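## Task

The connecting door is locked. The bin of loose parts has already come through the pass box and sits on the floor in front of it. Get the bin onto the bench so that its entire bottom rests on the bench. The pass box goes through the wall, and neither of its doors can open until the other is completely closed. At the end both pass-box doors must be completely closed. Finish by releasing everything and backing the robots away. A robot that topples or is left leaning means failure, and anything that stays in place only because a robot is holding it is not counted as done.

## Robot and tools

Robots: r1 and r2 are identical Hello Robot Stretch 3 units. Each has a two-wheel differential base with a passive rear omni wheel, 0.33 m long by 0.34 m wide, a lift on a mast, and one telescoping arm that points out of the robot's RIGHT side. The base cannot slide sideways, so to move the gripper forward you drive the base. Turning in place pivots about the point midway between the drive wheels, 0.05 m behind the front edge; with arm retracted and wrist folded the swept radius is 0.28 m, and an unfolded level wrist reaches outside it.

Frames: the base frame has its origin on the floor between the drive wheels, x forward, y left, z up. hand_pose is reported in it, at the closed-fingertip point; with wrist joints at zero its x points up, y back along the arm toward the mast, z to the rear. Odometry is the base frame at scene start; heading is positive leftward, -3.142 to 3.142. Each robot reports in its own frames, so relative positions between robots come only from images, lidar_m, wrist_depth_mm and head_depth_mm.

execute_actions: argument actions is a list holding one action (or none, which just returns state and images). The action is an object keyed by robot name, r1 and/or r2; each robot gets its own entry with optional base, joints and contact_limits. base holds exactly one command, both relative offsets from where the base last reported itself: translate_m (metres, -1 to 1, positive forward) or rotate_rad (radians, -3.2 to 3.2, positive counter-clockwise seen from above). joints holds absolute targets by name: lift_m 0 to 1.1 m (arm height); arm_m 0 to 0.52 m (extension); wrist_yaw_rad -1.345 to 4.42 (0 along the arm, positive toward the front, 3.0 folded over the base); wrist_pitch_rad -1.57 to 0.451 (0 level, negative tips fingers down); wrist_roll_rad -2.911 to 2.911 (0 fingers side by side); gripper_m -0.089 to 0.179 (bigger is wider; real fingertip gap is 0.007 to 0.025 less, zero below 0.007); head_pan_rad -3.953 to 1.73 (0 forward, positive left, -1.57 looks along the arm); head_tilt_rad -1.53 to 0.419 (negative looks down). contact_limits takes only arm_m, a motor_effort percentage 1 to 100 at which the arm stops with contact_stop; it also caps holding force until the next action. Optional cameras lists which images to return (r1_head_camera, r1_nav_camera, r1_wrist_camera, r2_head_camera, r2_nav_camera, r2_wrist_camera, or all); omitted means all, [] none. Motions in one action start together. Unknown keys or out-of-range values reject the whole call. One action lasts at most 15 s. Anything left out may keep pushing toward an earlier target.

wait: seconds 0 to 10; nothing new is commanded, returns state and images. zoom_image: camera plus region [x0, y0, x1, y1] in pixels, at most 504 by 504, on that camera's latest full image. finished_scene: scene number; ends it irreversibly and reports success.

Results: base_status and joint_status tell how each motion ended: done (for the base, wheels turned the commanded amount even if slipping), off_target (resting short, maybe still pushing), contact_stop, time_out, torque_fault (wrist servo off for 10 s, limp). After a stop the joint drops its target; a stopped arm or lift goes slack until recommanded, and a slack lift can sink under load. on_its_own covers uncommanded parts; held at is a target, not a position; effort outside the rest range suggests pushing or loading. motor_effort is percent of max, positive toward higher values, bracket is peak; readings carry sizable bias and noise. Positive wheel effort pushes forward. base_tilt gives forward/right lean in degrees with a few degrees bias. turned_by_wheels and turned_by_imu report turn since last result. lidar_m: 12 sectors of 30 degrees, first straight ahead then counter-clockwise (4th left, 7th behind, 10th right), in a plane 0.17 m up, range 0.15 to 12 m, '-' nothing; misses clear objects and own robot, sees the other robot, own parts may block sectors 5, 6, 9, 10. wrist_depth_mm (45 to 1000) and head_depth_mm (280 to 4000, image sideways) are 7x7 median depth grids from top left. Odometry counts wheel turns only. Camera calibration lines give intrinsics and base-to-camera transforms with small errors.

Speed: the base goes up to 0.30 m/s and 1.9 rad/s only when stowed (lift_m under 0.30, arm_m under 0.03, wrist_yaw_rad over 2.54), otherwise 0.10 m/s and 0.63 rad/s. Two robots given the same drive command can differ by up to 2.5 cm per metre, which matters when carrying together.

Gripping: command gripper_m below the object's width to grip; open at least 0.02 above the contact value to release; readings do not confirm a hold; resend a different value to re-squeeze.

Cautions: a hard press between robots fails the run; once bases touch, even millimetres more is too much. Fold or unfold the wrist only with lift_m 0.32 to 0.95, pitch -0.4, roll near 0; folded, lift may go to 0.25. With yaw below -0.4 keep pitch at -0.5 or lower. Pushing something rigid with the gripper above about 0.45 m, a second push after a contact stop, driving while gripping something fixed, or snagging furniture (especially reversing) can tip a robot; undo in small steps, pull the gripper free, lower lift to about 0.2 if still leaning. Avoid drops, slams, hard pushes and wrist torque faults. Loose objects may get nudged occasionally. The simulation keeps running while you think. Pass-box doors interlock: close one fully before opening the other, and leave both shut.

Each tool is called as name(argument=value, ...) on one line, values as JSON.

## Session

execute_actions(actions=[])

Scene clock: 0.00 s.
r1.base_odometry: x=+0.000 y=+0.000 heading=+0.000 (m, m, rad; r1's odometry frame)
r1.turned_by_wheels: +0.000 (rad since the last result)
r1.turned_by_imu: +0.000 (rad since the last result)
r1.base_tilt: forward=-0.2 right=-0.3 (deg)
r1.lidar_m: 2.47 1.07 0.82 0.81 0.86 0.78 0.76 0.81 1.16 3.99 2.18 3.21
r1.head_depth_mm: 1747 2584 3451 3407 3445 3405 2260 / 1744 2549 3601 3527 3507 3460 2258 / 1754 2643 3567 3508 3532 3454 2245 / 1758 2648 3650 3594 3573 3367 2229 / 1787 2633 3436 3481 3543 3165 2216 / 1795 2226 2266 2325 2335 2410 2166 / 1631 1687 1720 1725 1755 1795 1806
r1.base_status: not commanded
r1.joint_positions: lift_m=+0.484 arm_m=+0.000 wrist_yaw_rad=+2.892 wrist_pitch_rad=-0.497 wrist_roll_rad=-0.007 gripper_m=+0.037 head_pan_rad=-0.013 head_tilt_rad=+0.008
r1.joint_status: not commanded
r1.motor_effort: left_wheel=+0 right_wheel=+0 lift_m=+32 arm_m=+0 wrist_yaw_rad=+1 wrist_pitch_rad=+4 wrist_roll_rad=+0 gripper_m=+0 head_pan_rad=+0 head_tilt_rad=+1 (%)
r1.hand_pose: x=+0.0316 y=+0.0617 z=+0.4795 quat_wxyz=(+0.258, +0.699, +0.088, +0.661) (m; r1's base frame)
r1.wrist_depth_mm: - 736 787 834 872 875 947 / 806 844 851 895 933 979 - / 866 - 960 - - - - / 940 - 985 960 984 - - / 811 789 839 822 855 851 836 / 682 672 - 686 730 723 716 / 598 606 641 637 618 619 620
r2.base_odometry: x=+0.000 y=+0.000 heading=+0.000 (m, m, rad; r2's odometry frame)
r2.turned_by_wheels: +0.000 (rad since the last result)
r2.turned_by_imu: +0.000 (rad since the last result)
r2.base_tilt: forward=-1.7 right=+2.4 (deg)
r2.lidar_m: 1.89 1.28 1.19 1.21 1.14 1.06 1.08 1.37 2.99 2.49 1.72 3.71
r2.head_depth_mm: 1857 2674 3509 3511 3469 3407 2599 / 1858 2714 3658 3666 3605 3552 2583 / 1858 2716 3207 3266 3381 3390 2550 / 1910 2489 2583 2664 2121 2672 2517 / 1930 2138 2139 2117 1811 1899 2223 / 1777 1847 1843 1790 1667 1670 1894 / 1585 1602 1624 1624 1630 1645 1658
r2.base_status: not commanded
r2.joint_positions: lift_m=+0.387 arm_m=+0.002 wrist_yaw_rad=+2.881 wrist_pitch_rad=-0.337 wrist_roll_rad=-0.016 gripper_m=+0.037 head_pan_rad=-0.012 head_tilt_rad=-0.001
r2.joint_status: not commanded
r2.motor_effort: left_wheel=+0 right_wheel=-1 lift_m=+32 arm_m=+0 wrist_yaw_rad=-1 wrist_pitch_rad=+5 wrist_roll_rad=+0 gripper_m=-1 head_pan_rad=+0 head_tilt_rad=+2 (%)
r2.hand_pose: x=+0.0390 y=+0.0787 z=+0.4180 quat_wxyz=(+0.208, +0.701, +0.029, +0.682) (m; r2's base frame)
r2.wrist_depth_mm: - - - - - - 975 / - - - - - - - / 963 - - - - - - / - - - - - - - / 827 - 847 810 829 791 781 / 680 - - 663 - 655 655 / 574 569 569 570 562 565 562
pictures: r1_head_camera (sideways: a quarter turn clockwise sets it upright), r1_nav_camera (sideways: a quarter turn counterclockwise sets it upright), r1_wrist_camera, r2_head_camera (sideways: a quarter turn clockwise sets it upright), r2_nav_camera (sideways: a quarter turn counterclockwise sets it upright), r2_wrist_camera
Images, in order (width x height): r1_head_camera 896x504, r1_nav_camera 672x504, r1_wrist_camera 644x364, r2_head_camera 896x504, r2_nav_camera 672x504, r2_wrist_camera 644x364.

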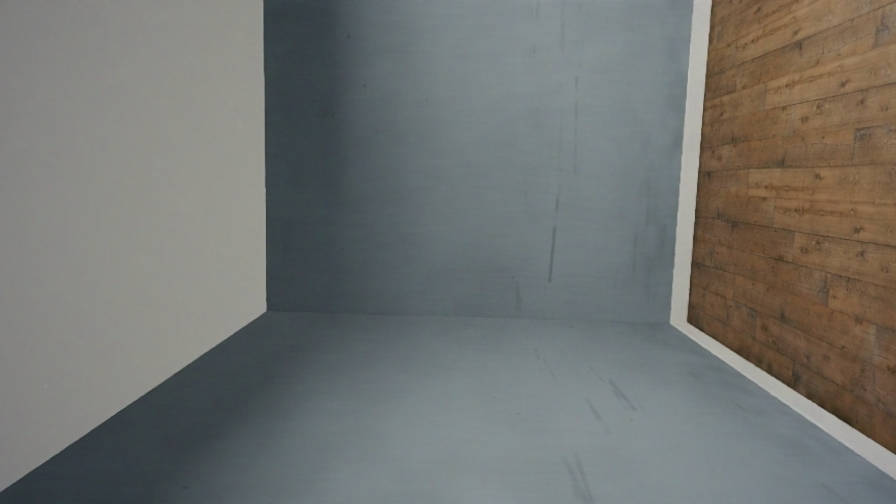

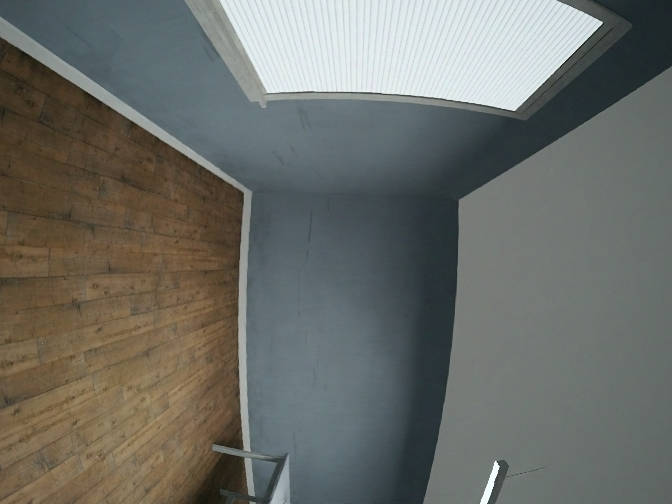

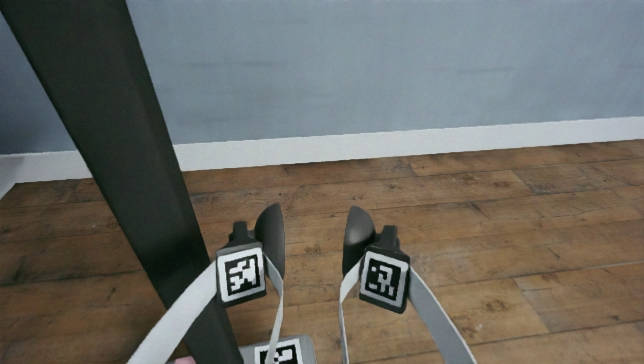

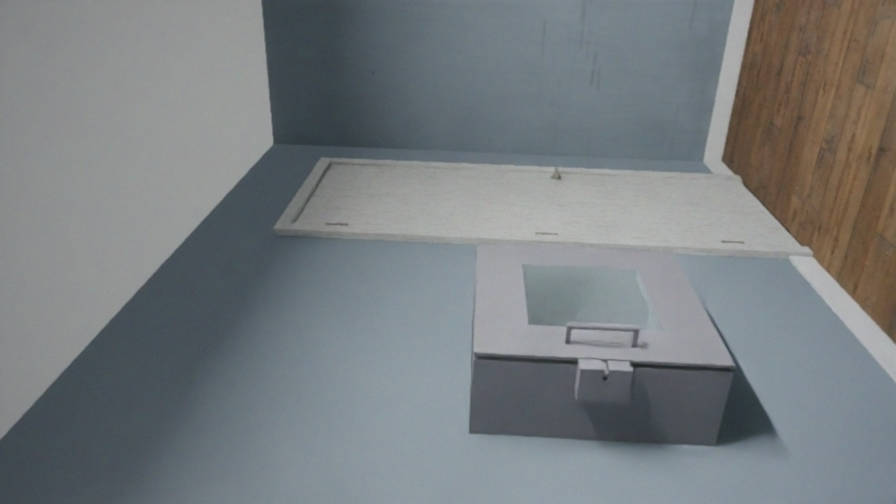

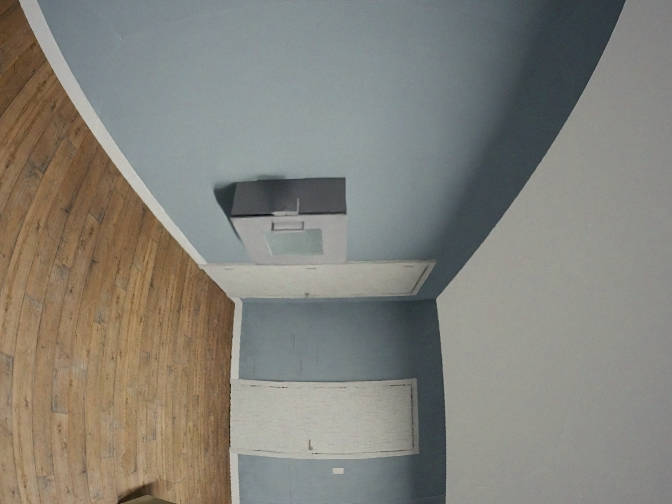

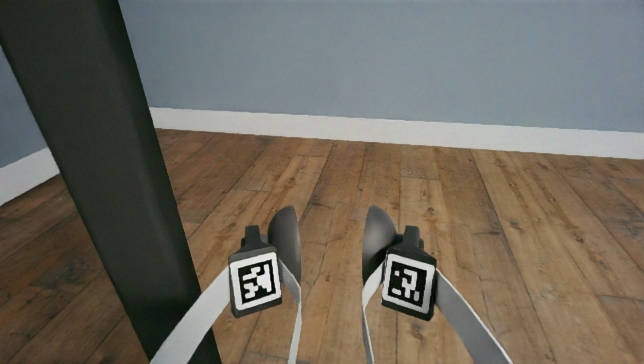

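execute_actions(actions=[{"r1":{"joints":{"head_pan_rad":-1.1,"head_tilt_rad":-0.45,"lift_m":0.28}},"r2":{"joints":{"head_pan_rad":-1.1,"head_tilt_rad":-0.45}}}], cameras=["r1_head_camera","r1_nav_camera","r2_nav_camera"])

Scene clock: 8.60 s.
r1.base_odometry: x=+0.000 y=+0.000 heading=+0.000 (m, m, rad; r1's odometry frame)
r1.turned_by_wheels: +0.000 (rad since the last result)
r1.turned_by_imu: +0.000 (rad since the last result)
r1.base_tilt: forward=-0.2 right=-0.4 (deg)
r1.lidar_m: 2.47 1.07 0.82 0.81 0.86 0.78 0.76 0.81 1.17 3.98 2.18 3.21
r1.head_depth_mm: 3470 3730 3989 3169 2173 1661 1345 / 3668 - - 3157 2175 1653 1339 / 3944 - - 2971 2177 1647 1334 / - - 2666 2936 2161 1645 1341 / - - 3696 3119 2145 1659 1341 / - - - 3167 2141 1644 1338 / 3761 3991 - 3092 2152 1654 1336
r1.base_status: not commanded
r1.joint_positions: lift_m=+0.280 arm_m=+0.000 wrist_yaw_rad=+2.892 wrist_pitch_rad=-0.497 wrist_roll_rad=-0.007 gripper_m=+0.037 head_pan_rad=-1.093 head_tilt_rad=-0.444
r1.joint_status: all done
r1.motor_effort: left_wheel=+0(0) right_wheel=+0(0) lift_m=+26(27) arm_m=+0(0) wrist_yaw_rad=+1(1) wrist_pitch_rad=+4(4) wrist_roll_rad=+0(0) gripper_m=+0(1) head_pan_rad=-5(57) head_tilt_rad=-3(22) (%)
r1.hand_pose: x=+0.0316 y=+0.0617 z=+0.2755 quat_wxyz=(+0.258, +0.699, +0.088, +0.661) (m; r1's base frame)
r1.wrist_depth_mm: - 767 779 824 844 911 905 / 782 815 829 893 939 983 - / 792 - 786 805 828 837 844 / 628 - 653 644 655 665 673 / 526 517 557 563 562 556 542 / 464 - - 460 469 466 473 / - - - 417 408 405 408
r2.base_odometry: x=+0.000 y=+0.000 heading=+0.000 (m, m, rad; r2's odometry frame)
r2.turned_by_wheels: +0.000 (rad since the last result)
r2.turned_by_imu: +0.000 (rad since the last result)
r2.base_tilt: forward=-1.7 right=+2.4 (deg)
r2.lidar_m: 1.90 1.28 1.19 1.21 1.14 1.06 1.08 1.37 2.99 2.49 1.72 3.70
r2.head_depth_mm: 3394 3511 3695 3122 2310 1769 1444 / 3730 3843 - 2595 2326 1767 1433 / - - - 2259 2278 1750 1441 / 3864 - - 2227 2193 1750 1443 / 3656 3895 - 2104 2107 1742 1419 / 3496 3729 3934 1968 2083 1760 1422 / 3226 3447 3658 3132 2217 1722 1425
r2.base_status: not commanded
r2.joint_positions: lift_m=+0.387 arm_m=+0.002 wrist_yaw_rad=+2.881 wrist_pitch_rad=-0.337 wrist_roll_rad=-0.016 gripper_m=+0.037 head_pan_rad=-1.093 head_tilt_rad=-0.444
r2.joint_status: all done
r2.motor_effort: left_wheel=+0(0) right_wheel=-1(1) lift_m=+31(32) arm_m=-1(1) wrist_yaw_rad=+0(1) wrist_pitch_rad=+5(5) wrist_roll_rad=+1(0) gripper_m=-1(0) head_pan_rad=-3(36) head_tilt_rad=-3(27) (%)
r2.hand_pose: x=+0.0390 y=+0.0787 z=+0.4180 quat_wxyz=(+0.208, +0.701, +0.029, +0.682) (m; r2's base frame)
r2.wrist_depth_mm: - - - - - - 965 / - - - - - - - / 975 - - - - - - / 981 - - - - - - / 818 - 834 803 830 793 784 / 678 - - 660 - 657 653 / 575 571 574 569 564 555 557
pictures: r1_head_camera (sideways: a quarter turn clockwise sets it upright), r1_nav_camera (sideways: a quarter turn counterclockwise sets it upright), r2_nav_camera (sideways: a quarter turn counterclockwise sets it upright)
camera_calibration (this result's frames):
r1_head_camera: T_world_to_cam=[[-0.218368, 0.335763, -0.916285, 1.21075], [0.857081, 0.514947, -0.0155617, 0.018121], [0.466613, -0.788729, -0.400224, 0.477843], [0, 0, 0, 1]] pos_world=[0.0258905, -0.0389685, 1.30092]
r1_nav_camera: T_world_to_cam=[[0.228291, -0.400529, 0.88739, -1.12403], [-0.88941, -0.456544, 0.0227463, 0.0309258], [0.396022, -0.794446, -0.460459, 0.558181], [0, 0, 0, 1]] pos_world=[0.0630583, 0.00735885, 1.25377]
r2_nav_camera: T_world_to_cam=[[0.173219, -0.392397, 0.903338, -1.13259], [-0.883041, -0.468063, -0.0339925, 0.0982066], [0.436158, -0.791796, -0.42758, 0.51065], [0, 0, 0, 1]] pos_world=[0.060184, 0.00587075, 1.2448]
Images, in order (width x height): r1_head_camera 896x504, r1_nav_camera 672x504, r2_nav_camera 672x504.

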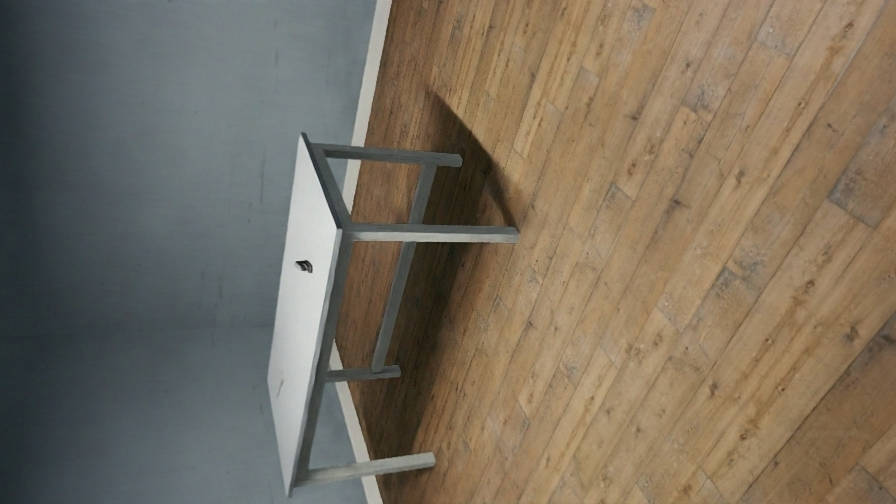

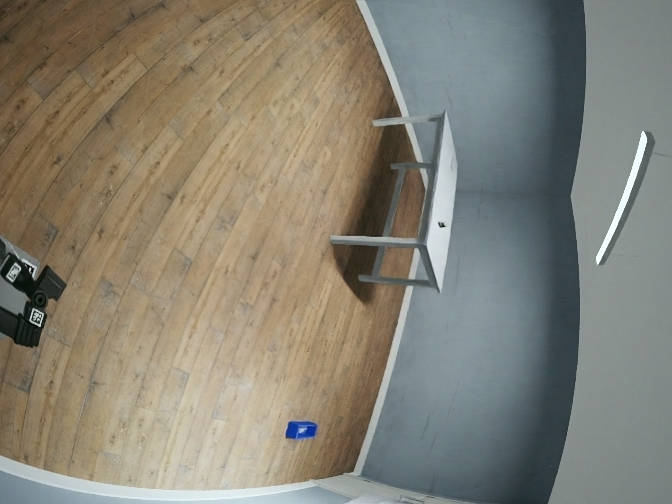

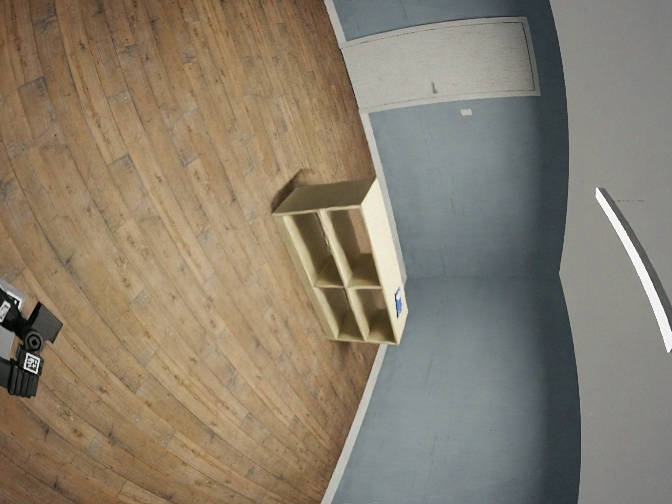

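execute_actions(actions=[{"r1":{"base":{"rotate_rad":-1.55},"joints":{"head_pan_rad":-0.3,"head_tilt_rad":-0.45}},"r2":{"joints":{"head_pan_rad":0.15,"head_tilt_rad":-0.2,"lift_m":0.28}}}], cameras=["r1_head_camera","r1_nav_camera","r2_head_camera"])

Scene clock: 16.70 s.
r1.base_odometry: x=+0.000 y=+0.000 heading=-1.550 (m, m, rad; r1's odometry frame)
r1.turned_by_wheels: -1.550 (rad since the last result)
r1.turned_by_imu: -1.535 (rad since the last result)
r1.base_tilt: forward=-0.2 right=-0.3 (deg)
r1.lidar_m: 3.98 2.18 3.20 2.28 1.04 0.82 0.81 0.86 0.77 0.76 0.82 1.21
r1.head_depth_mm: 1509 1537 1561 1613 1657 1593 1342 / 1941 1623 1718 2105 2040 1645 1340 / 2755 2391 2223 2812 2157 1660 1338 / 3420 3714 - 3188 2182 1645 1329 / 3395 3710 3993 3181 2168 1655 1333 / 3323 3606 3918 3124 2155 1641 1335 / 3331 3572 3899 3154 2169 1650 1337
r1.base_status: done
r1.joint_positions: lift_m=+0.280 arm_m=+0.000 wrist_yaw_rad=+2.892 wrist_pitch_rad=-0.497 wrist_roll_rad=-0.007 gripper_m=+0.037 head_pan_rad=-0.307 head_tilt_rad=-0.445
r1.joint_status: all done
r1.motor_effort: left_wheel=+1(16) right_wheel=-3(8) lift_m=+26(26) arm_m=+0(0) wrist_yaw_rad=+0(1) wrist_pitch_rad=+3(4) wrist_roll_rad=+0(0) gripper_m=-1(1) head_pan_rad=+4(56) head_tilt_rad=-2(3) (%)
r1.hand_pose: x=+0.0316 y=+0.0617 z=+0.2755 quat_wxyz=(+0.258, +0.699, +0.088, +0.661) (m; r1's base frame)
r1.wrist_depth_mm: - - - - - - - / 966 - - - - - - / 795 - 807 815 835 821 834 / 624 - 637 660 645 667 696 / 520 524 542 563 554 546 560 / 464 - - 452 475 464 474 / - - - 410 403 413 412
r2.base_odometry: x=+0.000 y=+0.000 heading=+0.000 (m, m, rad; r2's odometry frame)
r2.turned_by_wheels: +0.000 (rad since the last result)
r2.turned_by_imu: +0.000 (rad since the last result)
r2.base_tilt: forward=-1.6 right=+2.4 (deg)
r2.lidar_m: 1.89 1.28 1.19 1.21 1.14 1.06 1.08 1.37 3.00 2.49 1.72 3.70
r2.head_depth_mm: 2811 3169 3391 3607 3484 2464 1842 / 2475 2550 2706 2850 3047 2432 1828 / 2088 2191 2139 2144 2499 2439 1822 / 1824 1887 1857 1723 2036 2217 1797 / 1607 1662 1722 1761 1829 1938 1804 / 1437 1475 1528 1571 1627 1693 1694 / 1293 1338 1380 1414 1466 1514 1542
r2.base_status: not commanded
r2.joint_positions: lift_m=+0.280 arm_m=+0.002 wrist_yaw_rad=+2.881 wrist_pitch_rad=-0.337 wrist_roll_rad=-0.016 gripper_m=+0.037 head_pan_rad=+0.143 head_tilt_rad=-0.211
r2.joint_status: all done
r2.motor_effort: left_wheel=+0(0) right_wheel=-1(1) lift_m=+19(25) arm_m=-1(1) wrist_yaw_rad=-1(0) wrist_pitch_rad=+5(5) wrist_roll_rad=+0(1) gripper_m=-1(1) head_pan_rad=+3(34) head_tilt_rad=+5(23) (%)
r2.hand_pose: x=+0.0390 y=+0.0786 z=+0.3116 quat_wxyz=(+0.208, +0.701, +0.029, +0.682) (m; r2's base frame)
r2.wrist_depth_mm: - - - - - - 966 / - - - - - - - / 968 - - - - - - / 828 - 821 804 808 798 786 / 653 - 676 643 654 629 625 / 540 - - 530 - 524 517 / 461 473 - 450 457 449 448
pictures: r1_head_camera (sideways: a quarter turn clockwise sets it upright), r1_nav_camera (sideways: a quarter turn counterclockwise sets it upright), r2_head_camera (sideways: a quarter turn clockwise sets it upright)
camera_calibration (this result's frames):
r1_head_camera: T_world_to_cam=[[-0.392372, 0.0830421, -0.91605, 1.21151], [0.24159, 0.970254, -0.0155246, 0.0218272], [0.887512, -0.2274, -0.400763, 0.475977], [0, 0, 0, 1]] pos_world=[0.0476529, -0.0135468, 1.30089]
r1_nav_camera: T_world_to_cam=[[0.445181, -0.121799, 0.887118, -1.125], [-0.305749, -0.95184, 0.0227485, 0.0273626], [0.841624, -0.281363, -0.460982, 0.556143], [0, 0, 0, 1]] pos_world=[0.0411298, 0.0454995, 1.25375]
r2_head_camera: T_world_to_cam=[[-0.165825, -0.0800037, -0.982905, 1.30386], [-0.167372, 0.984527, -0.0518985, 0.0751716], [0.971848, 0.155905, -0.17665, 0.178766], [0, 0, 0, 1]] pos_world=[0.0550615, 0.00243486, 1.31705]
Images, in order (width x height): r1_head_camera 896x504, r1_nav_camera 672x504, r2_head_camera 896x504.

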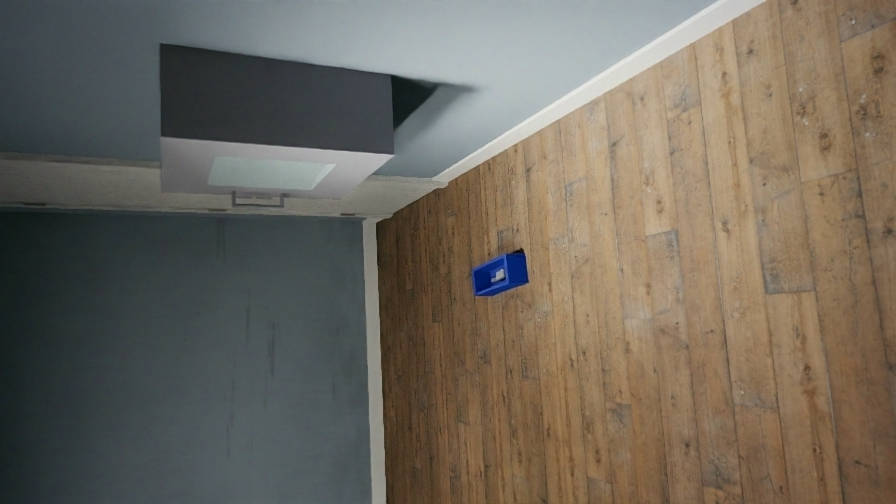

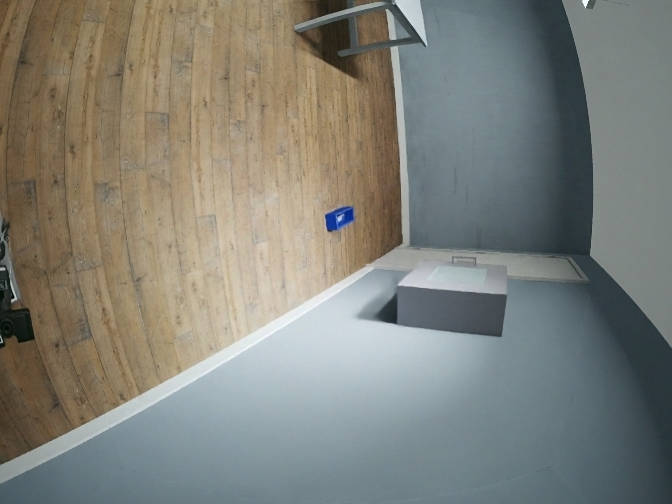

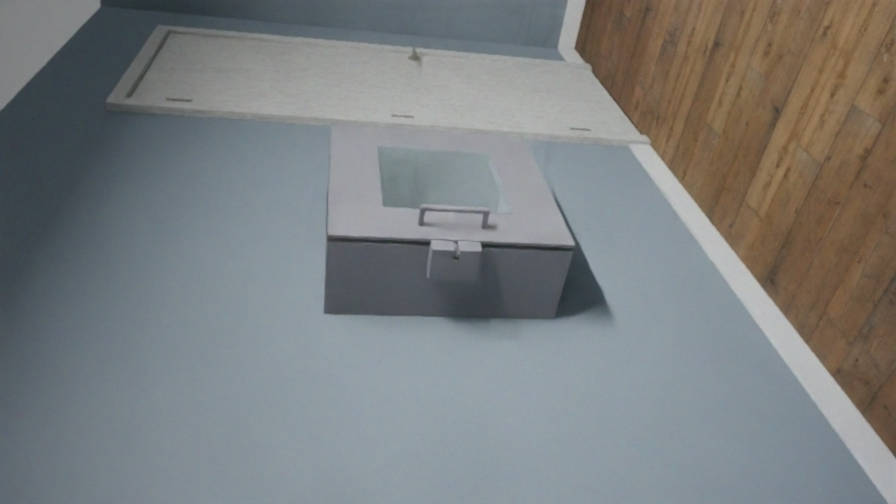

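zoom_image(camera="r2_head_camera", region=[320, 180, 600, 330])

zoom_image(camera="r1_head_camera", region=[440, 230, 560, 320])

Region (320, 180, 600, 330) of r2_head_camera's 896x504 image, scaled by 1.800, with more detail than that image has; it fills the top 270 rows of this view, and the rest is white.

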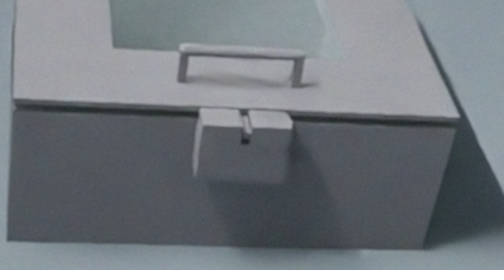

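Region (440, 230, 560, 320) of r1_head_camera's 896x504 image, scaled by 4.200, with more detail than that image has; it fills the top 378 rows of this view, and the rest is white.

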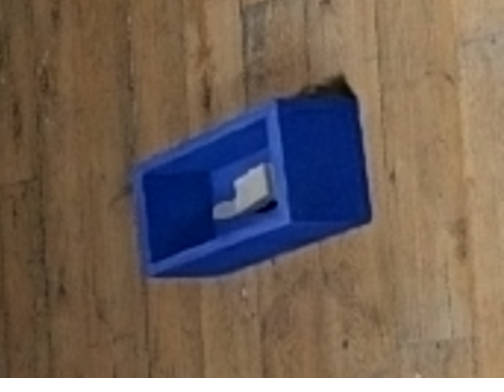

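execute_actions(actions=[{"r1":{"base":{"translate_m":1.0},"joints":{"head_pan_rad":-0.5,"head_tilt_rad":-0.7}},"r2":{"base":{"rotate_rad":-0.22}}}], cameras=[])

execute_actions(actions=[{"r1":{"base":{"translate_m":1.0},"joints":{"head_pan_rad":-1.1,"head_tilt_rad":-1.0}},"r2":{"base":{"translate_m":1.0},"joints":{"head_pan_rad":0.75,"head_tilt_rad":-0.3}}}], cameras=["r1_head_camera","r1_nav_camera","r2_head_camera"])

Scene clock: 48.13 s.
r1.base_odometry: x=+0.021 y=-1.000 heading=-1.550 (m, m, rad; r1's odometry frame)
r1.turned_by_wheels: +0.000 (rad since the last result)
r1.turned_by_imu: -0.002 (rad since the last result)
r1.base_tilt: forward=-0.3 right=-0.3 (deg)
r1.lidar_m: 2.97 1.83 1.37 3.47 2.34 1.83 1.81 1.12 0.88 0.86 0.92 1.37
r1.head_depth_mm: 1205 1319 984 1489 1556 1355 1165 / 1126 1287 1238 1824 1634 1367 1163 / 1758 1873 2134 2080 1643 1368 1166 / 2258 2575 2684 2086 1654 1363 1167 / 2588 2902 2832 2091 1647 1360 1166 / 2503 2831 2816 2066 1659 1371 1176 / 2426 2730 2822 2089 1659 1369 1175
r1.base_status: done
r1.joint_positions: lift_m=+0.280 arm_m=+0.000 wrist_yaw_rad=+2.892 wrist_pitch_rad=-0.497 wrist_roll_rad=-0.007 gripper_m=+0.037 head_pan_rad=-0.493 head_tilt_rad=-0.692
r1.joint_status: all done
r1.motor_effort: left_wheel=+2(15) right_wheel=-3(7) lift_m=+27(27) arm_m=+0(0) wrist_yaw_rad=+1(0) wrist_pitch_rad=+4(4) wrist_roll_rad=+0(0) gripper_m=+0(0) head_pan_rad=-5(28) head_tilt_rad=-3(16) (%)
r1.hand_pose: x=+0.0316 y=+0.0617 z=+0.2755 quat_wxyz=(+0.258, +0.699, +0.088, +0.661) (m; r1's base frame)
r1.wrist_depth_mm: - - - - - - - / - - - - - - - / 771 - 805 806 818 825 863 / 630 - 642 671 664 669 674 / 526 520 544 563 556 550 562 / 472 - - 456 476 480 475 / - - - 416 411 406 410
r2.base_odometry: x=+0.000 y=+0.000 heading=-0.220 (m, m, rad; r2's odometry frame)
r2.turned_by_wheels: -0.220 (rad since the last result)
r2.turned_by_imu: -0.220 (rad since the last result)
r2.base_tilt: forward=-1.6 right=+2.5 (deg)
r2.lidar_m: 2.67 1.43 1.20 1.19 1.28 1.07 1.06 1.19 1.94 3.15 2.06 1.72
r2.head_depth_mm: 2921 3270 3424 3478 3506 2513 1832 / 2912 3388 3511 3673 3718 2451 1814 / 3013 3548 3659 3790 3648 2441 1814 / 2622 2755 2884 3089 3118 2384 1817 / 2213 2294 2196 2177 2568 2388 1787 / 1888 1926 1863 1647 2010 2154 1778 / 1627 1663 1673 1690 1767 1875 1791
r2.base_status: done
r2.joint_positions: lift_m=+0.280 arm_m=+0.002 wrist_yaw_rad=+2.881 wrist_pitch_rad=-0.337 wrist_roll_rad=-0.016 gripper_m=+0.037 head_pan_rad=+0.143 head_tilt_rad=-0.211
r2.joint_status: not commanded
r2.motor_effort: left_wheel=+2(12) right_wheel=-2(8) lift_m=+19(19) arm_m=+0(1) wrist_yaw_rad=+0(1) wrist_pitch_rad=+5(5) wrist_roll_rad=+0(0) gripper_m=+0(1) head_pan_rad=+3(3) head_tilt_rad=+6(5) (%)
r2.hand_pose: x=+0.0390 y=+0.0786 z=+0.3116 quat_wxyz=(+0.208, +0.701, +0.029, +0.682) (m; r2's base frame)
r2.wrist_depth_mm: - - - - - - - / - - - - - - - / - - - - - - - / 840 - 814 808 804 809 780 / 657 - 679 632 664 634 639 / 541 - - 529 - 531 519 / 459 471 - 450 449 449 445
pictures: none
No camera images: the call's "cameras" was empty. Leave "cameras" out to get every camera's image.

Scene clock: 53.17 s.
r1.base_odometry: x=+0.042 y=-2.000 heading=-1.550 (m, m, rad; r1's odometry frame)
r1.turned_by_wheels: +0.000 (rad since the last result)
r1.turned_by_imu: -0.001 (rad since the last result)
r1.base_tilt: forward=-0.2 right=-0.3 (deg)
r1.lidar_m: 1.98 2.12 1.10 1.00 3.61 2.84 2.76 1.25 0.98 0.96 1.03 1.50
r1.head_depth_mm: 646 748 1192 1443 1353 1214 1080 / 946 1076 1323 1510 1354 1209 - / 1010 1190 1454 1544 1356 1230 - / 1097 1297 1607 1552 1317 1208 1108 / 1171 1438 1741 1553 1363 1212 1101 / 1281 1604 1814 1582 1366 1212 1099 / 1427 1821 1838 1571 1374 1214 1103
r1.base_status: done
r1.joint_positions: lift_m=+0.280 arm_m=+0.000 wrist_yaw_rad=+2.892 wrist_pitch_rad=-0.497 wrist_roll_rad=-0.007 gripper_m=+0.037 head_pan_rad=-1.093 head_tilt_rad=-0.988
r1.joint_status: all done
r1.motor_effort: left_wheel=+2(15) right_wheel=-2(6) lift_m=+27(27) arm_m=+0(0) wrist_yaw_rad=+1(1) wrist_pitch_rad=+4(4) wrist_roll_rad=+0(0) gripper_m=+0(0) head_pan_rad=-5(49) head_tilt_rad=-5(22) (%)
r1.hand_pose: x=+0.0316 y=+0.0617 z=+0.2755 quat_wxyz=(+0.258, +0.699, +0.088, +0.661) (m; r1's base frame)
r1.wrist_depth_mm: - - - - - - - / - - - - - - - / 771 - 806 800 816 839 843 / 633 - 648 664 663 662 673 / 518 530 545 558 548 552 549 / 469 - - 459 475 468 464 / - - - 419 402 408 418
r2.base_odometry: x=+0.976 y=-0.218 heading=-0.220 (m, m, rad; r2's odometry frame)
r2.turned_by_wheels: +0.000 (rad since the last result)
r2.turned_by_imu: +0.004 (rad since the last result)
r2.base_tilt: forward=-1.7 right=+2.4 (deg)
r2.lidar_m: 2.16 1.19 0.99 0.99 1.11 1.82 2.05 2.30 3.37 1.64 1.10 2.73
r2.head_depth_mm: 1220 1292 1040 1147 1191 1708 1657 / 1137 1199 961 1364 1147 1537 1593 / 1066 1118 887 1502 1211 1405 1499 / 1001 1055 826 867 917 995 1380 / 939 995 871 867 920 1181 1292 / 897 933 977 1024 1077 1136 1191 / 852 890 932 964 1009 1065 1119
r2.base_status: done
r2.joint_positions: lift_m=+0.280 arm_m=+0.002 wrist_yaw_rad=+2.881 wrist_pitch_rad=-0.337 wrist_roll_rad=-0.016 gripper_m=+0.037 head_pan_rad=+0.743 head_tilt_rad=-0.297
r2.joint_status: all done
r2.motor_effort: left_wheel=+2(15) right_wheel=-2(3) lift_m=+19(19) arm_m=-1(0) wrist_yaw_rad=+0(0) wrist_pitch_rad=+5(5) wrist_roll_rad=+0(0) gripper_m=-1(1) head_pan_rad=+3(31) head_tilt_rad=-1(11) (%)
r2.hand_pose: x=+0.0390 y=+0.0786 z=+0.3116 quat_wxyz=(+0.208, +0.701, +0.029, +0.682) (m; r2's base frame)
r2.wrist_depth_mm: - 904 914 905 909 926 928 / - 985 - - - - - / - - - - - - - / 829 - 824 809 803 799 795 / 646 - 672 638 663 629 624 / 539 - - 530 - 527 525 / 458 472 - 455 450 450 447
pictures: r1_head_camera (sideways: a quarter turn clockwise sets it upright), r1_nav_camera (sideways: a quarter turn counterclockwise sets it upright), r2_head_camera (sideways: a quarter turn clockwise sets it upright)
camera_calibration (this result's frames):
r1_head_camera: T_world_to_cam=[[-0.409468, 0.705809, -0.578074, 0.771063], [0.857891, 0.51347, 0.0192579, -0.0272139], [0.310416, -0.48804, -0.815757, 1.01933], [0, 0, 0, 1]] pos_world=[0.0226546, -0.0327744, 1.27778]
r1_nav_camera: T_world_to_cam=[[0.408373, -0.74936, 0.521241, -0.64793], [-0.884056, -0.46689, 0.0214026, 0.0326585], [0.227324, -0.469546, -0.853141, 1.06996], [0, 0, 0, 1]] pos_world=[0.0502406, 0.0321129, 1.24986]
r2_head_camera: T_world_to_cam=[[-0.153018, -0.21607, -0.964313, 1.27947], [-0.697433, 0.714937, -0.049524, 0.075308], [0.700124, 0.664965, -0.260092, 0.289032], [0, 0, 0, 1]] pos_world=[0.045946, 0.0304183, 1.31272]
Images, in order (width x height): r1_head_camera 896x504, r1_nav_camera 672x504, r2_head_camera 896x504.

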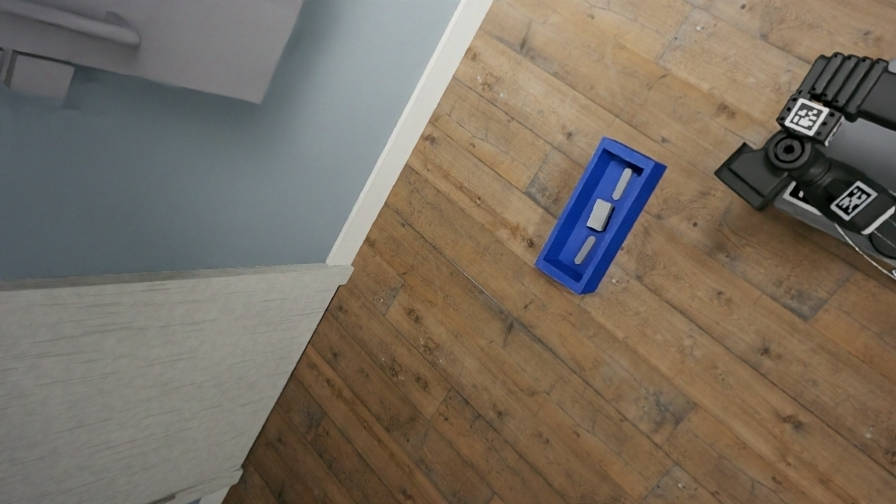

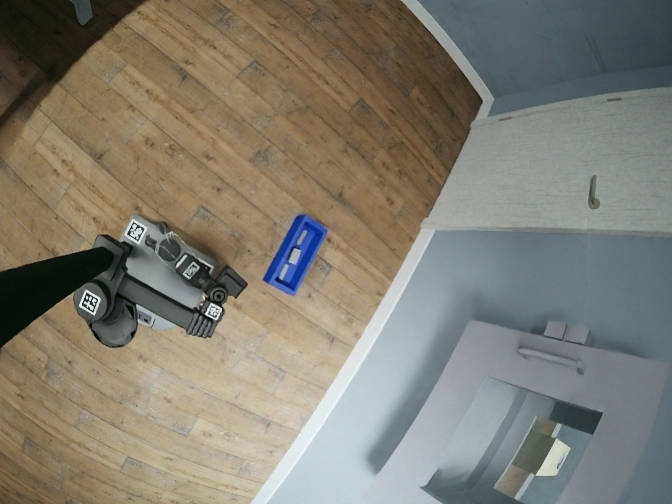

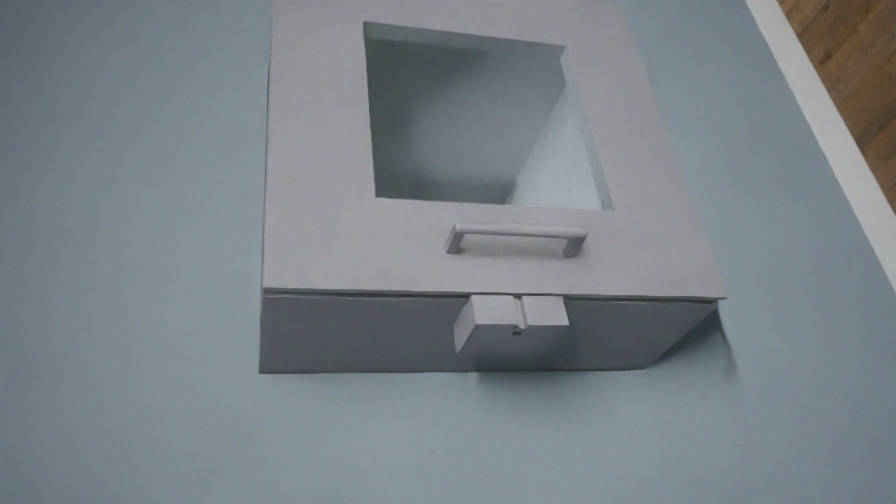

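execute_actions(actions=[{"r1":{"base":{"translate_m":0.22},"joints":{"lift_m":0.45,"wrist_pitch_rad":-0.4,"head_pan_rad":-2.1,"head_tilt_rad":-0.35,"arm_m":0.25}}}], cameras=["r1_head_camera"])

execute_actions(actions=[{"r1":{"joints":{"wrist_yaw_rad":1.5,"wrist_pitch_rad":-1.57,"gripper_m":0.179,"head_pan_rad":-1.5,"head_tilt_rad":-1.1}}}], cameras=["r1_head_camera","r1_wrist_camera"])

Scene clock: 73.17 s.
r1.base_odometry: x=+0.047 y=-2.220 heading=-1.550 (m, m, rad; r1's odometry frame)
r1.turned_by_wheels: +0.000 (rad since the last result)
r1.turned_by_imu: -0.001 (rad since the last result)
r1.base_tilt: forward=-0.3 right=-0.4 (deg)
r1.lidar_m: 1.76 1.89 1.00 1.03 1.04 3.08 2.82 1.28 1.00 0.99 1.06 1.54
r1.head_depth_mm: 986 1058 1151 1252 1377 1522 1426 / 949 1001 811 887 980 1431 1430 / 913 955 776 1065 927 1346 1406 / 877 919 745 1386 909 1270 1357 / 849 881 714 1433 1034 1211 1304 / 815 849 685 3085 982 1143 1249 / 790 822 658 700 753 819 1184
r1.base_status: done
r1.joint_positions: lift_m=+0.450 arm_m=+0.250 wrist_yaw_rad=+2.892 wrist_pitch_rad=-0.420 wrist_roll_rad=-0.007 gripper_m=+0.037 head_pan_rad=-2.093 head_tilt_rad=-0.359
r1.joint_status: all done
r1.motor_effort: left_wheel=+2(15) right_wheel=-2(8) lift_m=+37(39) arm_m=+2(1) wrist_yaw_rad=+1(1) wrist_pitch_rad=+7(8) wrist_roll_rad=+0(0) gripper_m=+0(1) head_pan_rad=-5(56) head_tilt_rad=+3(28) (%)
r1.hand_pose: x=+0.0342 y=-0.1776 z=+0.4619 quat_wxyz=(+0.233, +0.702, +0.061, +0.670) (m; r1's base frame)
r1.wrist_depth_mm: - - - - - - - / - - - - - - - / - - - - - - - / - - - - - - - / 819 832 - 840 869 869 877 / 693 - - 706 734 720 735 / 592 - - 609 605 635 630
r2.base_odometry: x=+0.976 y=-0.218 heading=-0.220 (m, m, rad; r2's odometry frame)
r2.turned_by_wheels: +0.000 (rad since the last result)
r2.turned_by_imu: +0.000 (rad since the last result)
r2.base_tilt: forward=-1.8 right=+2.5 (deg)
r2.lidar_m: 2.16 1.19 0.99 0.99 1.11 1.82 2.05 2.30 3.37 1.65 1.10 2.72
r2.head_depth_mm: 1219 1293 1041 1147 1174 1686 1665 / 1138 1196 962 1354 1147 1532 1599 / 1066 1124 891 1513 1212 1409 1506 / 1006 1048 822 863 910 985 1393 / 943 990 876 867 917 1184 1290 / 896 937 975 1023 1077 1132 1197 / 854 887 927 966 1016 1055 1112
r2.base_status: not commanded
r2.joint_positions: lift_m=+0.280 arm_m=+0.002 wrist_yaw_rad=+2.881 wrist_pitch_rad=-0.337 wrist_roll_rad=-0.016 gripper_m=+0.037 head_pan_rad=+0.743 head_tilt_rad=-0.297
r2.joint_status: not commanded
r2.motor_effort: left_wheel=+1(1) right_wheel=-2(2) lift_m=+19(19) arm_m=-1(1) wrist_yaw_rad=-1(0) wrist_pitch_rad=+5(5) wrist_roll_rad=+0(0) gripper_m=-1(1) head_pan_rad=+3(3) head_tilt_rad=-1(1) (%)
r2.hand_pose: x=+0.0390 y=+0.0786 z=+0.3116 quat_wxyz=(+0.208, +0.701, +0.029, +0.682) (m; r2's base frame)
r2.wrist_depth_mm: - 915 906 923 913 921 930 / - 967 - - - - - / - - - - - - - / 833 - 829 813 798 800 789 / 662 - 669 643 663 637 629 / 538 - - 528 - 523 519 / 458 474 - 451 451 452 443
pictures: r1_head_camera (sideways: a quarter turn clockwise sets it upright)
camera_calibration (this result's frames):
r1_head_camera: T_world_to_cam=[[0.125087, 0.296505, -0.946804, 1.24849], [0.895584, -0.444404, -0.0208508, 0.0247739], [-0.426946, -0.845335, -0.321134, 0.380367], [0, 0, 0, 1]] pos_world=[-0.0159614, -0.0376365, 1.30474]
Images, in order (width x height): r1_head_camera 896x504.

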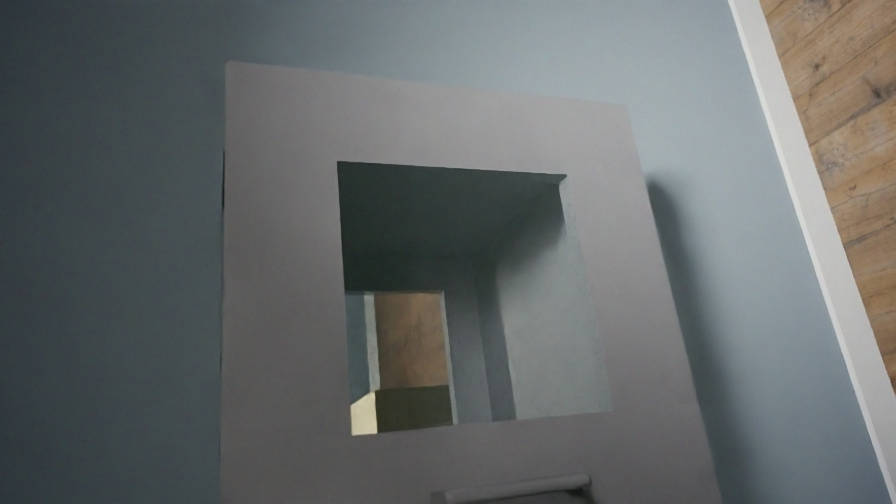

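Scene clock: 75.07 s.
r1.base_odometry: x=+0.047 y=-2.220 heading=-1.550 (m, m, rad; r1's odometry frame)
r1.turned_by_wheels: +0.000 (rad since the last result)
r1.turned_by_imu: +0.000 (rad since the last result)
r1.base_tilt: forward=-0.3 right=-0.3 (deg)
r1.lidar_m: 1.76 1.89 1.01 1.03 1.04 3.07 2.81 1.28 1.00 0.99 1.06 1.53
r1.head_depth_mm: 702 798 1338 1447 1300 1178 1096 / 682 816 1391 1493 1262 - - / 923 1139 1445 1511 1287 1220 - / 963 1168 1510 1464 1283 1204 1095 / 992 1210 1538 1473 1317 1193 1097 / 1019 1248 1576 1469 1318 1204 1099 / 1016 1269 1596 1476 1327 1200 1104
r1.base_status: not commanded
r1.joint_positions: lift_m=+0.450 arm_m=+0.250 wrist_yaw_rad=+1.502 wrist_pitch_rad=-1.556 wrist_roll_rad=-0.007 gripper_m=+0.179 head_pan_rad=-1.507 head_tilt_rad=-1.086
r1.joint_status: all done
joint sent to its limit — the command would take r1.wrist_pitch_rad past its lower limit, so that joint was sent only as far as its limit.
r1.motor_effort: left_wheel=+2(2) right_wheel=-3(3) lift_m=+37(37) arm_m=+1(2) wrist_yaw_rad=-1(3) wrist_pitch_rad=-3(6) wrist_roll_rad=+0(0) gripper_m=+0(86) head_pan_rad=+4(48) head_tilt_rad=-5(31) (%)
r1.hand_pose: x=-0.0417 y=-0.3936 z=+0.3319 quat_wxyz=(+0.707, +0.706, -0.027, -0.017) (m; r1's base frame)
r1.wrist_depth_mm: 464 465 463 465 459 459 461 / 475 484 478 462 480 473 485 / - - 492 484 484 485 494 / - - 497 505 498 507 510 / - - 509 508 509 516 513 / - 538 535 530 525 549 537 / - 554 547 549 553 542 556
r2.base_odometry: x=+0.976 y=-0.218 heading=-0.220 (m, m, rad; r2's odometry frame)
r2.turned_by_wheels: +0.000 (rad since the last result)
r2.turned_by_imu: +0.000 (rad since the last result)
r2.base_tilt: forward=-1.6 right=+2.6 (deg)
r2.lidar_m: 2.16 1.19 0.99 0.99 1.11 1.81 2.05 2.30 3.35 1.65 1.10 2.72
r2.head_depth_mm: 1221 1288 1042 1146 1178 1704 1645 / 1135 1201 965 1355 1148 1540 1597 / 1068 1118 888 1507 1208 1399 1497 / 1002 1049 823 860 914 985 1392 / 947 993 873 868 919 1183 1291 / 896 936 976 1021 1082 1132 1196 / 852 888 928 968 1013 1063 1119
r2.base_status: not commanded
r2.joint_positions: lift_m=+0.280 arm_m=+0.002 wrist_yaw_rad=+2.881 wrist_pitch_rad=-0.337 wrist_roll_rad=-0.016 gripper_m=+0.037 head_pan_rad=+0.743 head_tilt_rad=-0.297
r2.joint_status: not commanded
r2.motor_effort: left_wheel=+1(1) right_wheel=-3(2) lift_m=+19(19) arm_m=+0(0) wrist_yaw_rad=-1(1) wrist_pitch_rad=+5(5) wrist_roll_rad=+1(1) gripper_m=-2(1) head_pan_rad=+3(3) head_tilt_rad=-2(1) (%)
r2.hand_pose: x=+0.0390 y=+0.0786 z=+0.3116 quat_wxyz=(+0.208, +0.701, +0.029, +0.682) (m; r2's base frame)
r2.wrist_depth_mm: - 916 906 922 923 924 922 / - 972 - - - - - / - - - - - - - / 833 - 820 812 798 783 779 / 660 - 672 647 665 631 628 / 535 - - 529 - 524 521 / 459 473 - 451 448 446 444
pictures: r1_head_camera (sideways: a quarter turn clockwise sets it upright), r1_wrist_camera
camera_calibration (this result's frames):
r1_head_camera: T_world_to_cam=[[-0.0945071, 0.86361, -0.495224, 0.66121], [0.99208, 0.123045, 0.0252504, -0.0358312], [0.0827414, -0.488915, -0.868399, 1.08915], [0, 0, 0, 1]] pos_world=[0.00791877, -0.0341181, 1.27417]
r1_wrist_camera: T_world_to_cam=[[-0.0161564, -0.999513, 0.0267057, -0.41388], [-0.983037, 0.020759, 0.182226, -0.0635849], [-0.182692, -0.0233086, -0.982894, 0.477212], [0, 0, 0, 1]] pos_world=[0.0179896, -0.401235, 0.491689]
Images, in order (width x height): r1_head_camera 896x504, r1_wrist_camera 644x364.

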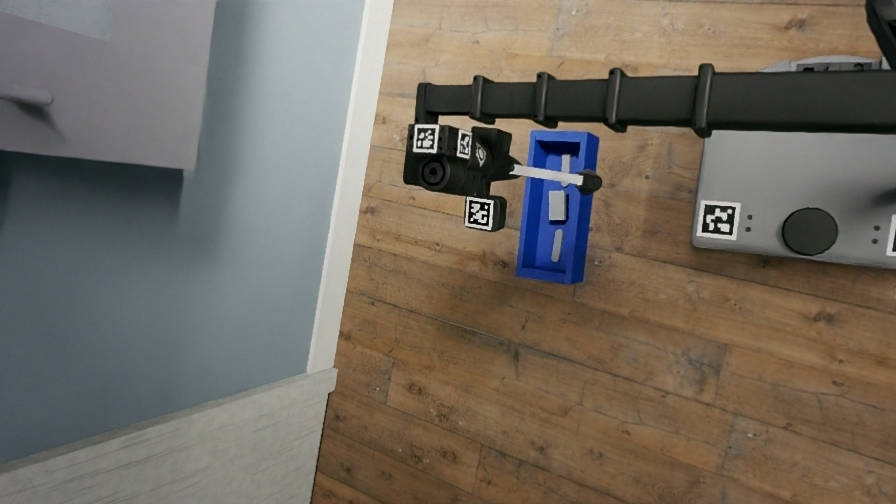

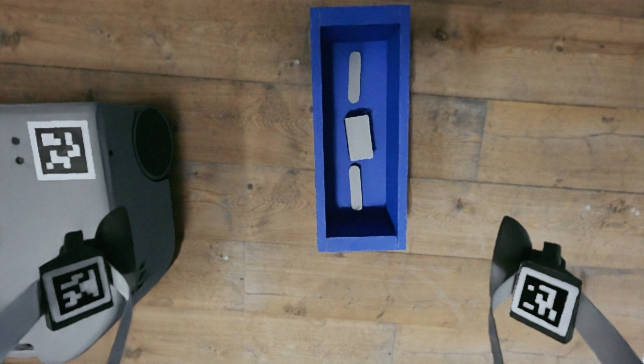

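execute_actions(actions=[{"r1":{"base":{"translate_m":0.04},"joints":{"lift_m":0.26,"arm_m":0.312}}}], cameras=["r1_head_camera","r1_wrist_camera"])

Scene clock: 84.37 s.
r1.base_odometry: x=+0.047 y=-2.260 heading=-1.550 (m, m, rad; r1's odometry frame)
r1.turned_by_wheels: +0.000 (rad since the last result)
r1.turned_by_imu: +0.000 (rad since the last result)
r1.base_tilt: forward=-0.3 right=-0.3 (deg)
r1.lidar_m: 1.72 1.84 0.99 1.34 1.04 3.12 2.83 1.28 1.00 0.99 1.06 1.54
r1.head_depth_mm: 668 803 1345 1446 1301 1181 1093 / 717 834 1396 1466 1306 1199 - / 945 1140 1457 1505 1286 1222 - / 965 1177 1514 1456 1280 1203 1101 / 997 1218 1552 1476 1320 1199 1094 / 1027 1242 1578 1478 1324 1197 1096 / 1028 1274 1613 1483 1327 1201 1100
r1.base_status: done
r1.joint_positions: lift_m=+0.260 arm_m=+0.312 wrist_yaw_rad=+1.501 wrist_pitch_rad=-1.557 wrist_roll_rad=-0.007 gripper_m=+0.179 head_pan_rad=-1.507 head_tilt_rad=-1.086
r1.joint_status: all done
r1.motor_effort: left_wheel=+1(8) right_wheel=-3(3) lift_m=+26(33) arm_m=+2(5) wrist_yaw_rad=+0(1) wrist_pitch_rad=-3(3) wrist_roll_rad=+0(1) gripper_m=-1(0) head_pan_rad=+4(5) head_tilt_rad=-5(5) (%)
r1.hand_pose: x=-0.0418 y=-0.4555 z=+0.1424 quat_wxyz=(+0.707, +0.706, -0.027, -0.018) (m; r1's base frame)
r1.wrist_depth_mm: 283 280 221 247 282 283 283 / 288 290 275 279 286 290 291 / 299 296 284 286 298 299 297 / 306 307 292 283 304 304 308 / 315 315 304 304 314 318 317 / - 325 314 310 322 325 326 / 337 333 296 285 332 336 335
r2.base_odometry: x=+0.976 y=-0.218 heading=-0.220 (m, m, rad; r2's odometry frame)
r2.turned_by_wheels: +0.000 (rad since the last result)
r2.turned_by_imu: +0.000 (rad since the last result)
r2.base_tilt: forward=-1.7 right=+2.5 (deg)
r2.lidar_m: 2.16 1.19 0.99 0.99 1.11 1.81 2.05 2.30 3.37 1.65 1.10 2.72
r2.head_depth_mm: 1223 1284 1043 1142 1182 1710 1659 / 1137 1201 959 1365 1145 1554 1600 / 1064 1124 888 1499 1207 1398 1494 / 1003 1049 826 862 913 985 1399 / 947 992 876 867 917 1181 1281 / 901 937 975 1019 1074 1131 1199 / 854 886 924 968 1013 1065 1113
r2.base_status: not commanded
r2.joint_positions: lift_m=+0.280 arm_m=+0.002 wrist_yaw_rad=+2.881 wrist_pitch_rad=-0.337 wrist_roll_rad=-0.016 gripper_m=+0.037 head_pan_rad=+0.743 head_tilt_rad=-0.297
r2.joint_status: not commanded
r2.motor_effort: left_wheel=+2(1) right_wheel=-2(2) lift_m=+19(19) arm_m=-1(0) wrist_yaw_rad=-1(1) wrist_pitch_rad=+5(5) wrist_roll_rad=+0(1) gripper_m=+0(1) head_pan_rad=+2(2) head_tilt_rad=-1(1) (%)
r2.hand_pose: x=+0.0390 y=+0.0786 z=+0.3116 quat_wxyz=(+0.208, +0.701, +0.029, +0.682) (m; r2's base frame)
r2.wrist_depth_mm: - 908 917 931 906 917 926 / - 973 - - - - - / - - - - - - - / 834 - 819 815 809 786 800 / 660 - 683 640 661 637 630 / 540 - - 533 - 522 520 / 461 472 - 451 452 454 448
pictures: r1_head_camera (sideways: a quarter turn clockwise sets it upright), r1_wrist_camera
camera_calibration (this result's frames):
r1_head_camera: T_world_to_cam=[[-0.0948585, 0.863659, -0.495071, 0.661014], [0.992031, 0.123438, 0.0252609, -0.0358445], [0.0829275, -0.48873, -0.868485, 1.08926], [0, 0, 0, 1]] pos_world=[0.00793212, -0.0341125, 1.27416]
r1_wrist_camera: T_world_to_cam=[[-0.016878, -0.999502, 0.026671, -0.47076], [-0.982902, 0.0214775, 0.182871, -0.0276782], [-0.183353, -0.0231284, -0.982775, 0.289451], [0, 0, 0, 1]] pos_world=[0.0179213, -0.463236, 0.302083]
Images, in order (width x height): r1_head_camera 896x504, r1_wrist_camera 644x364.

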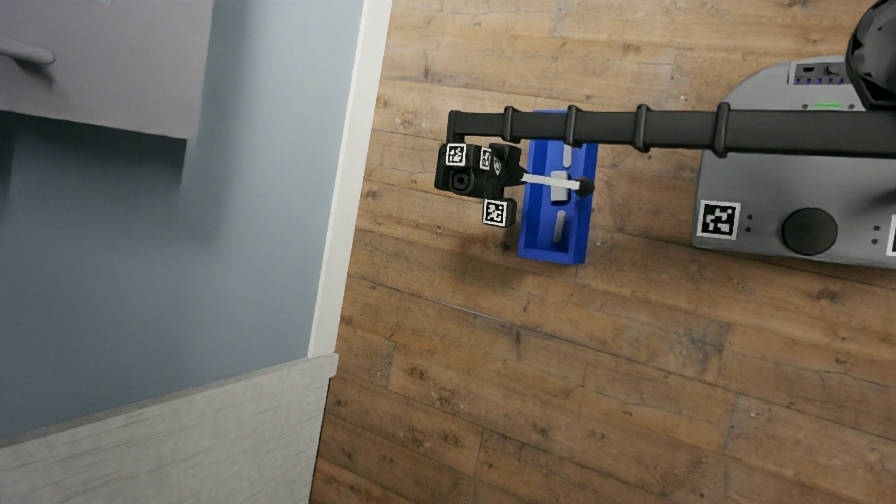

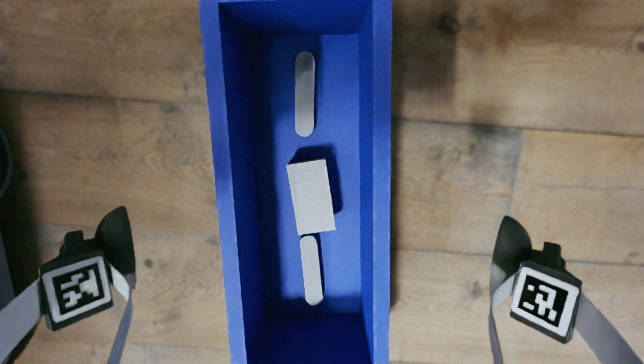

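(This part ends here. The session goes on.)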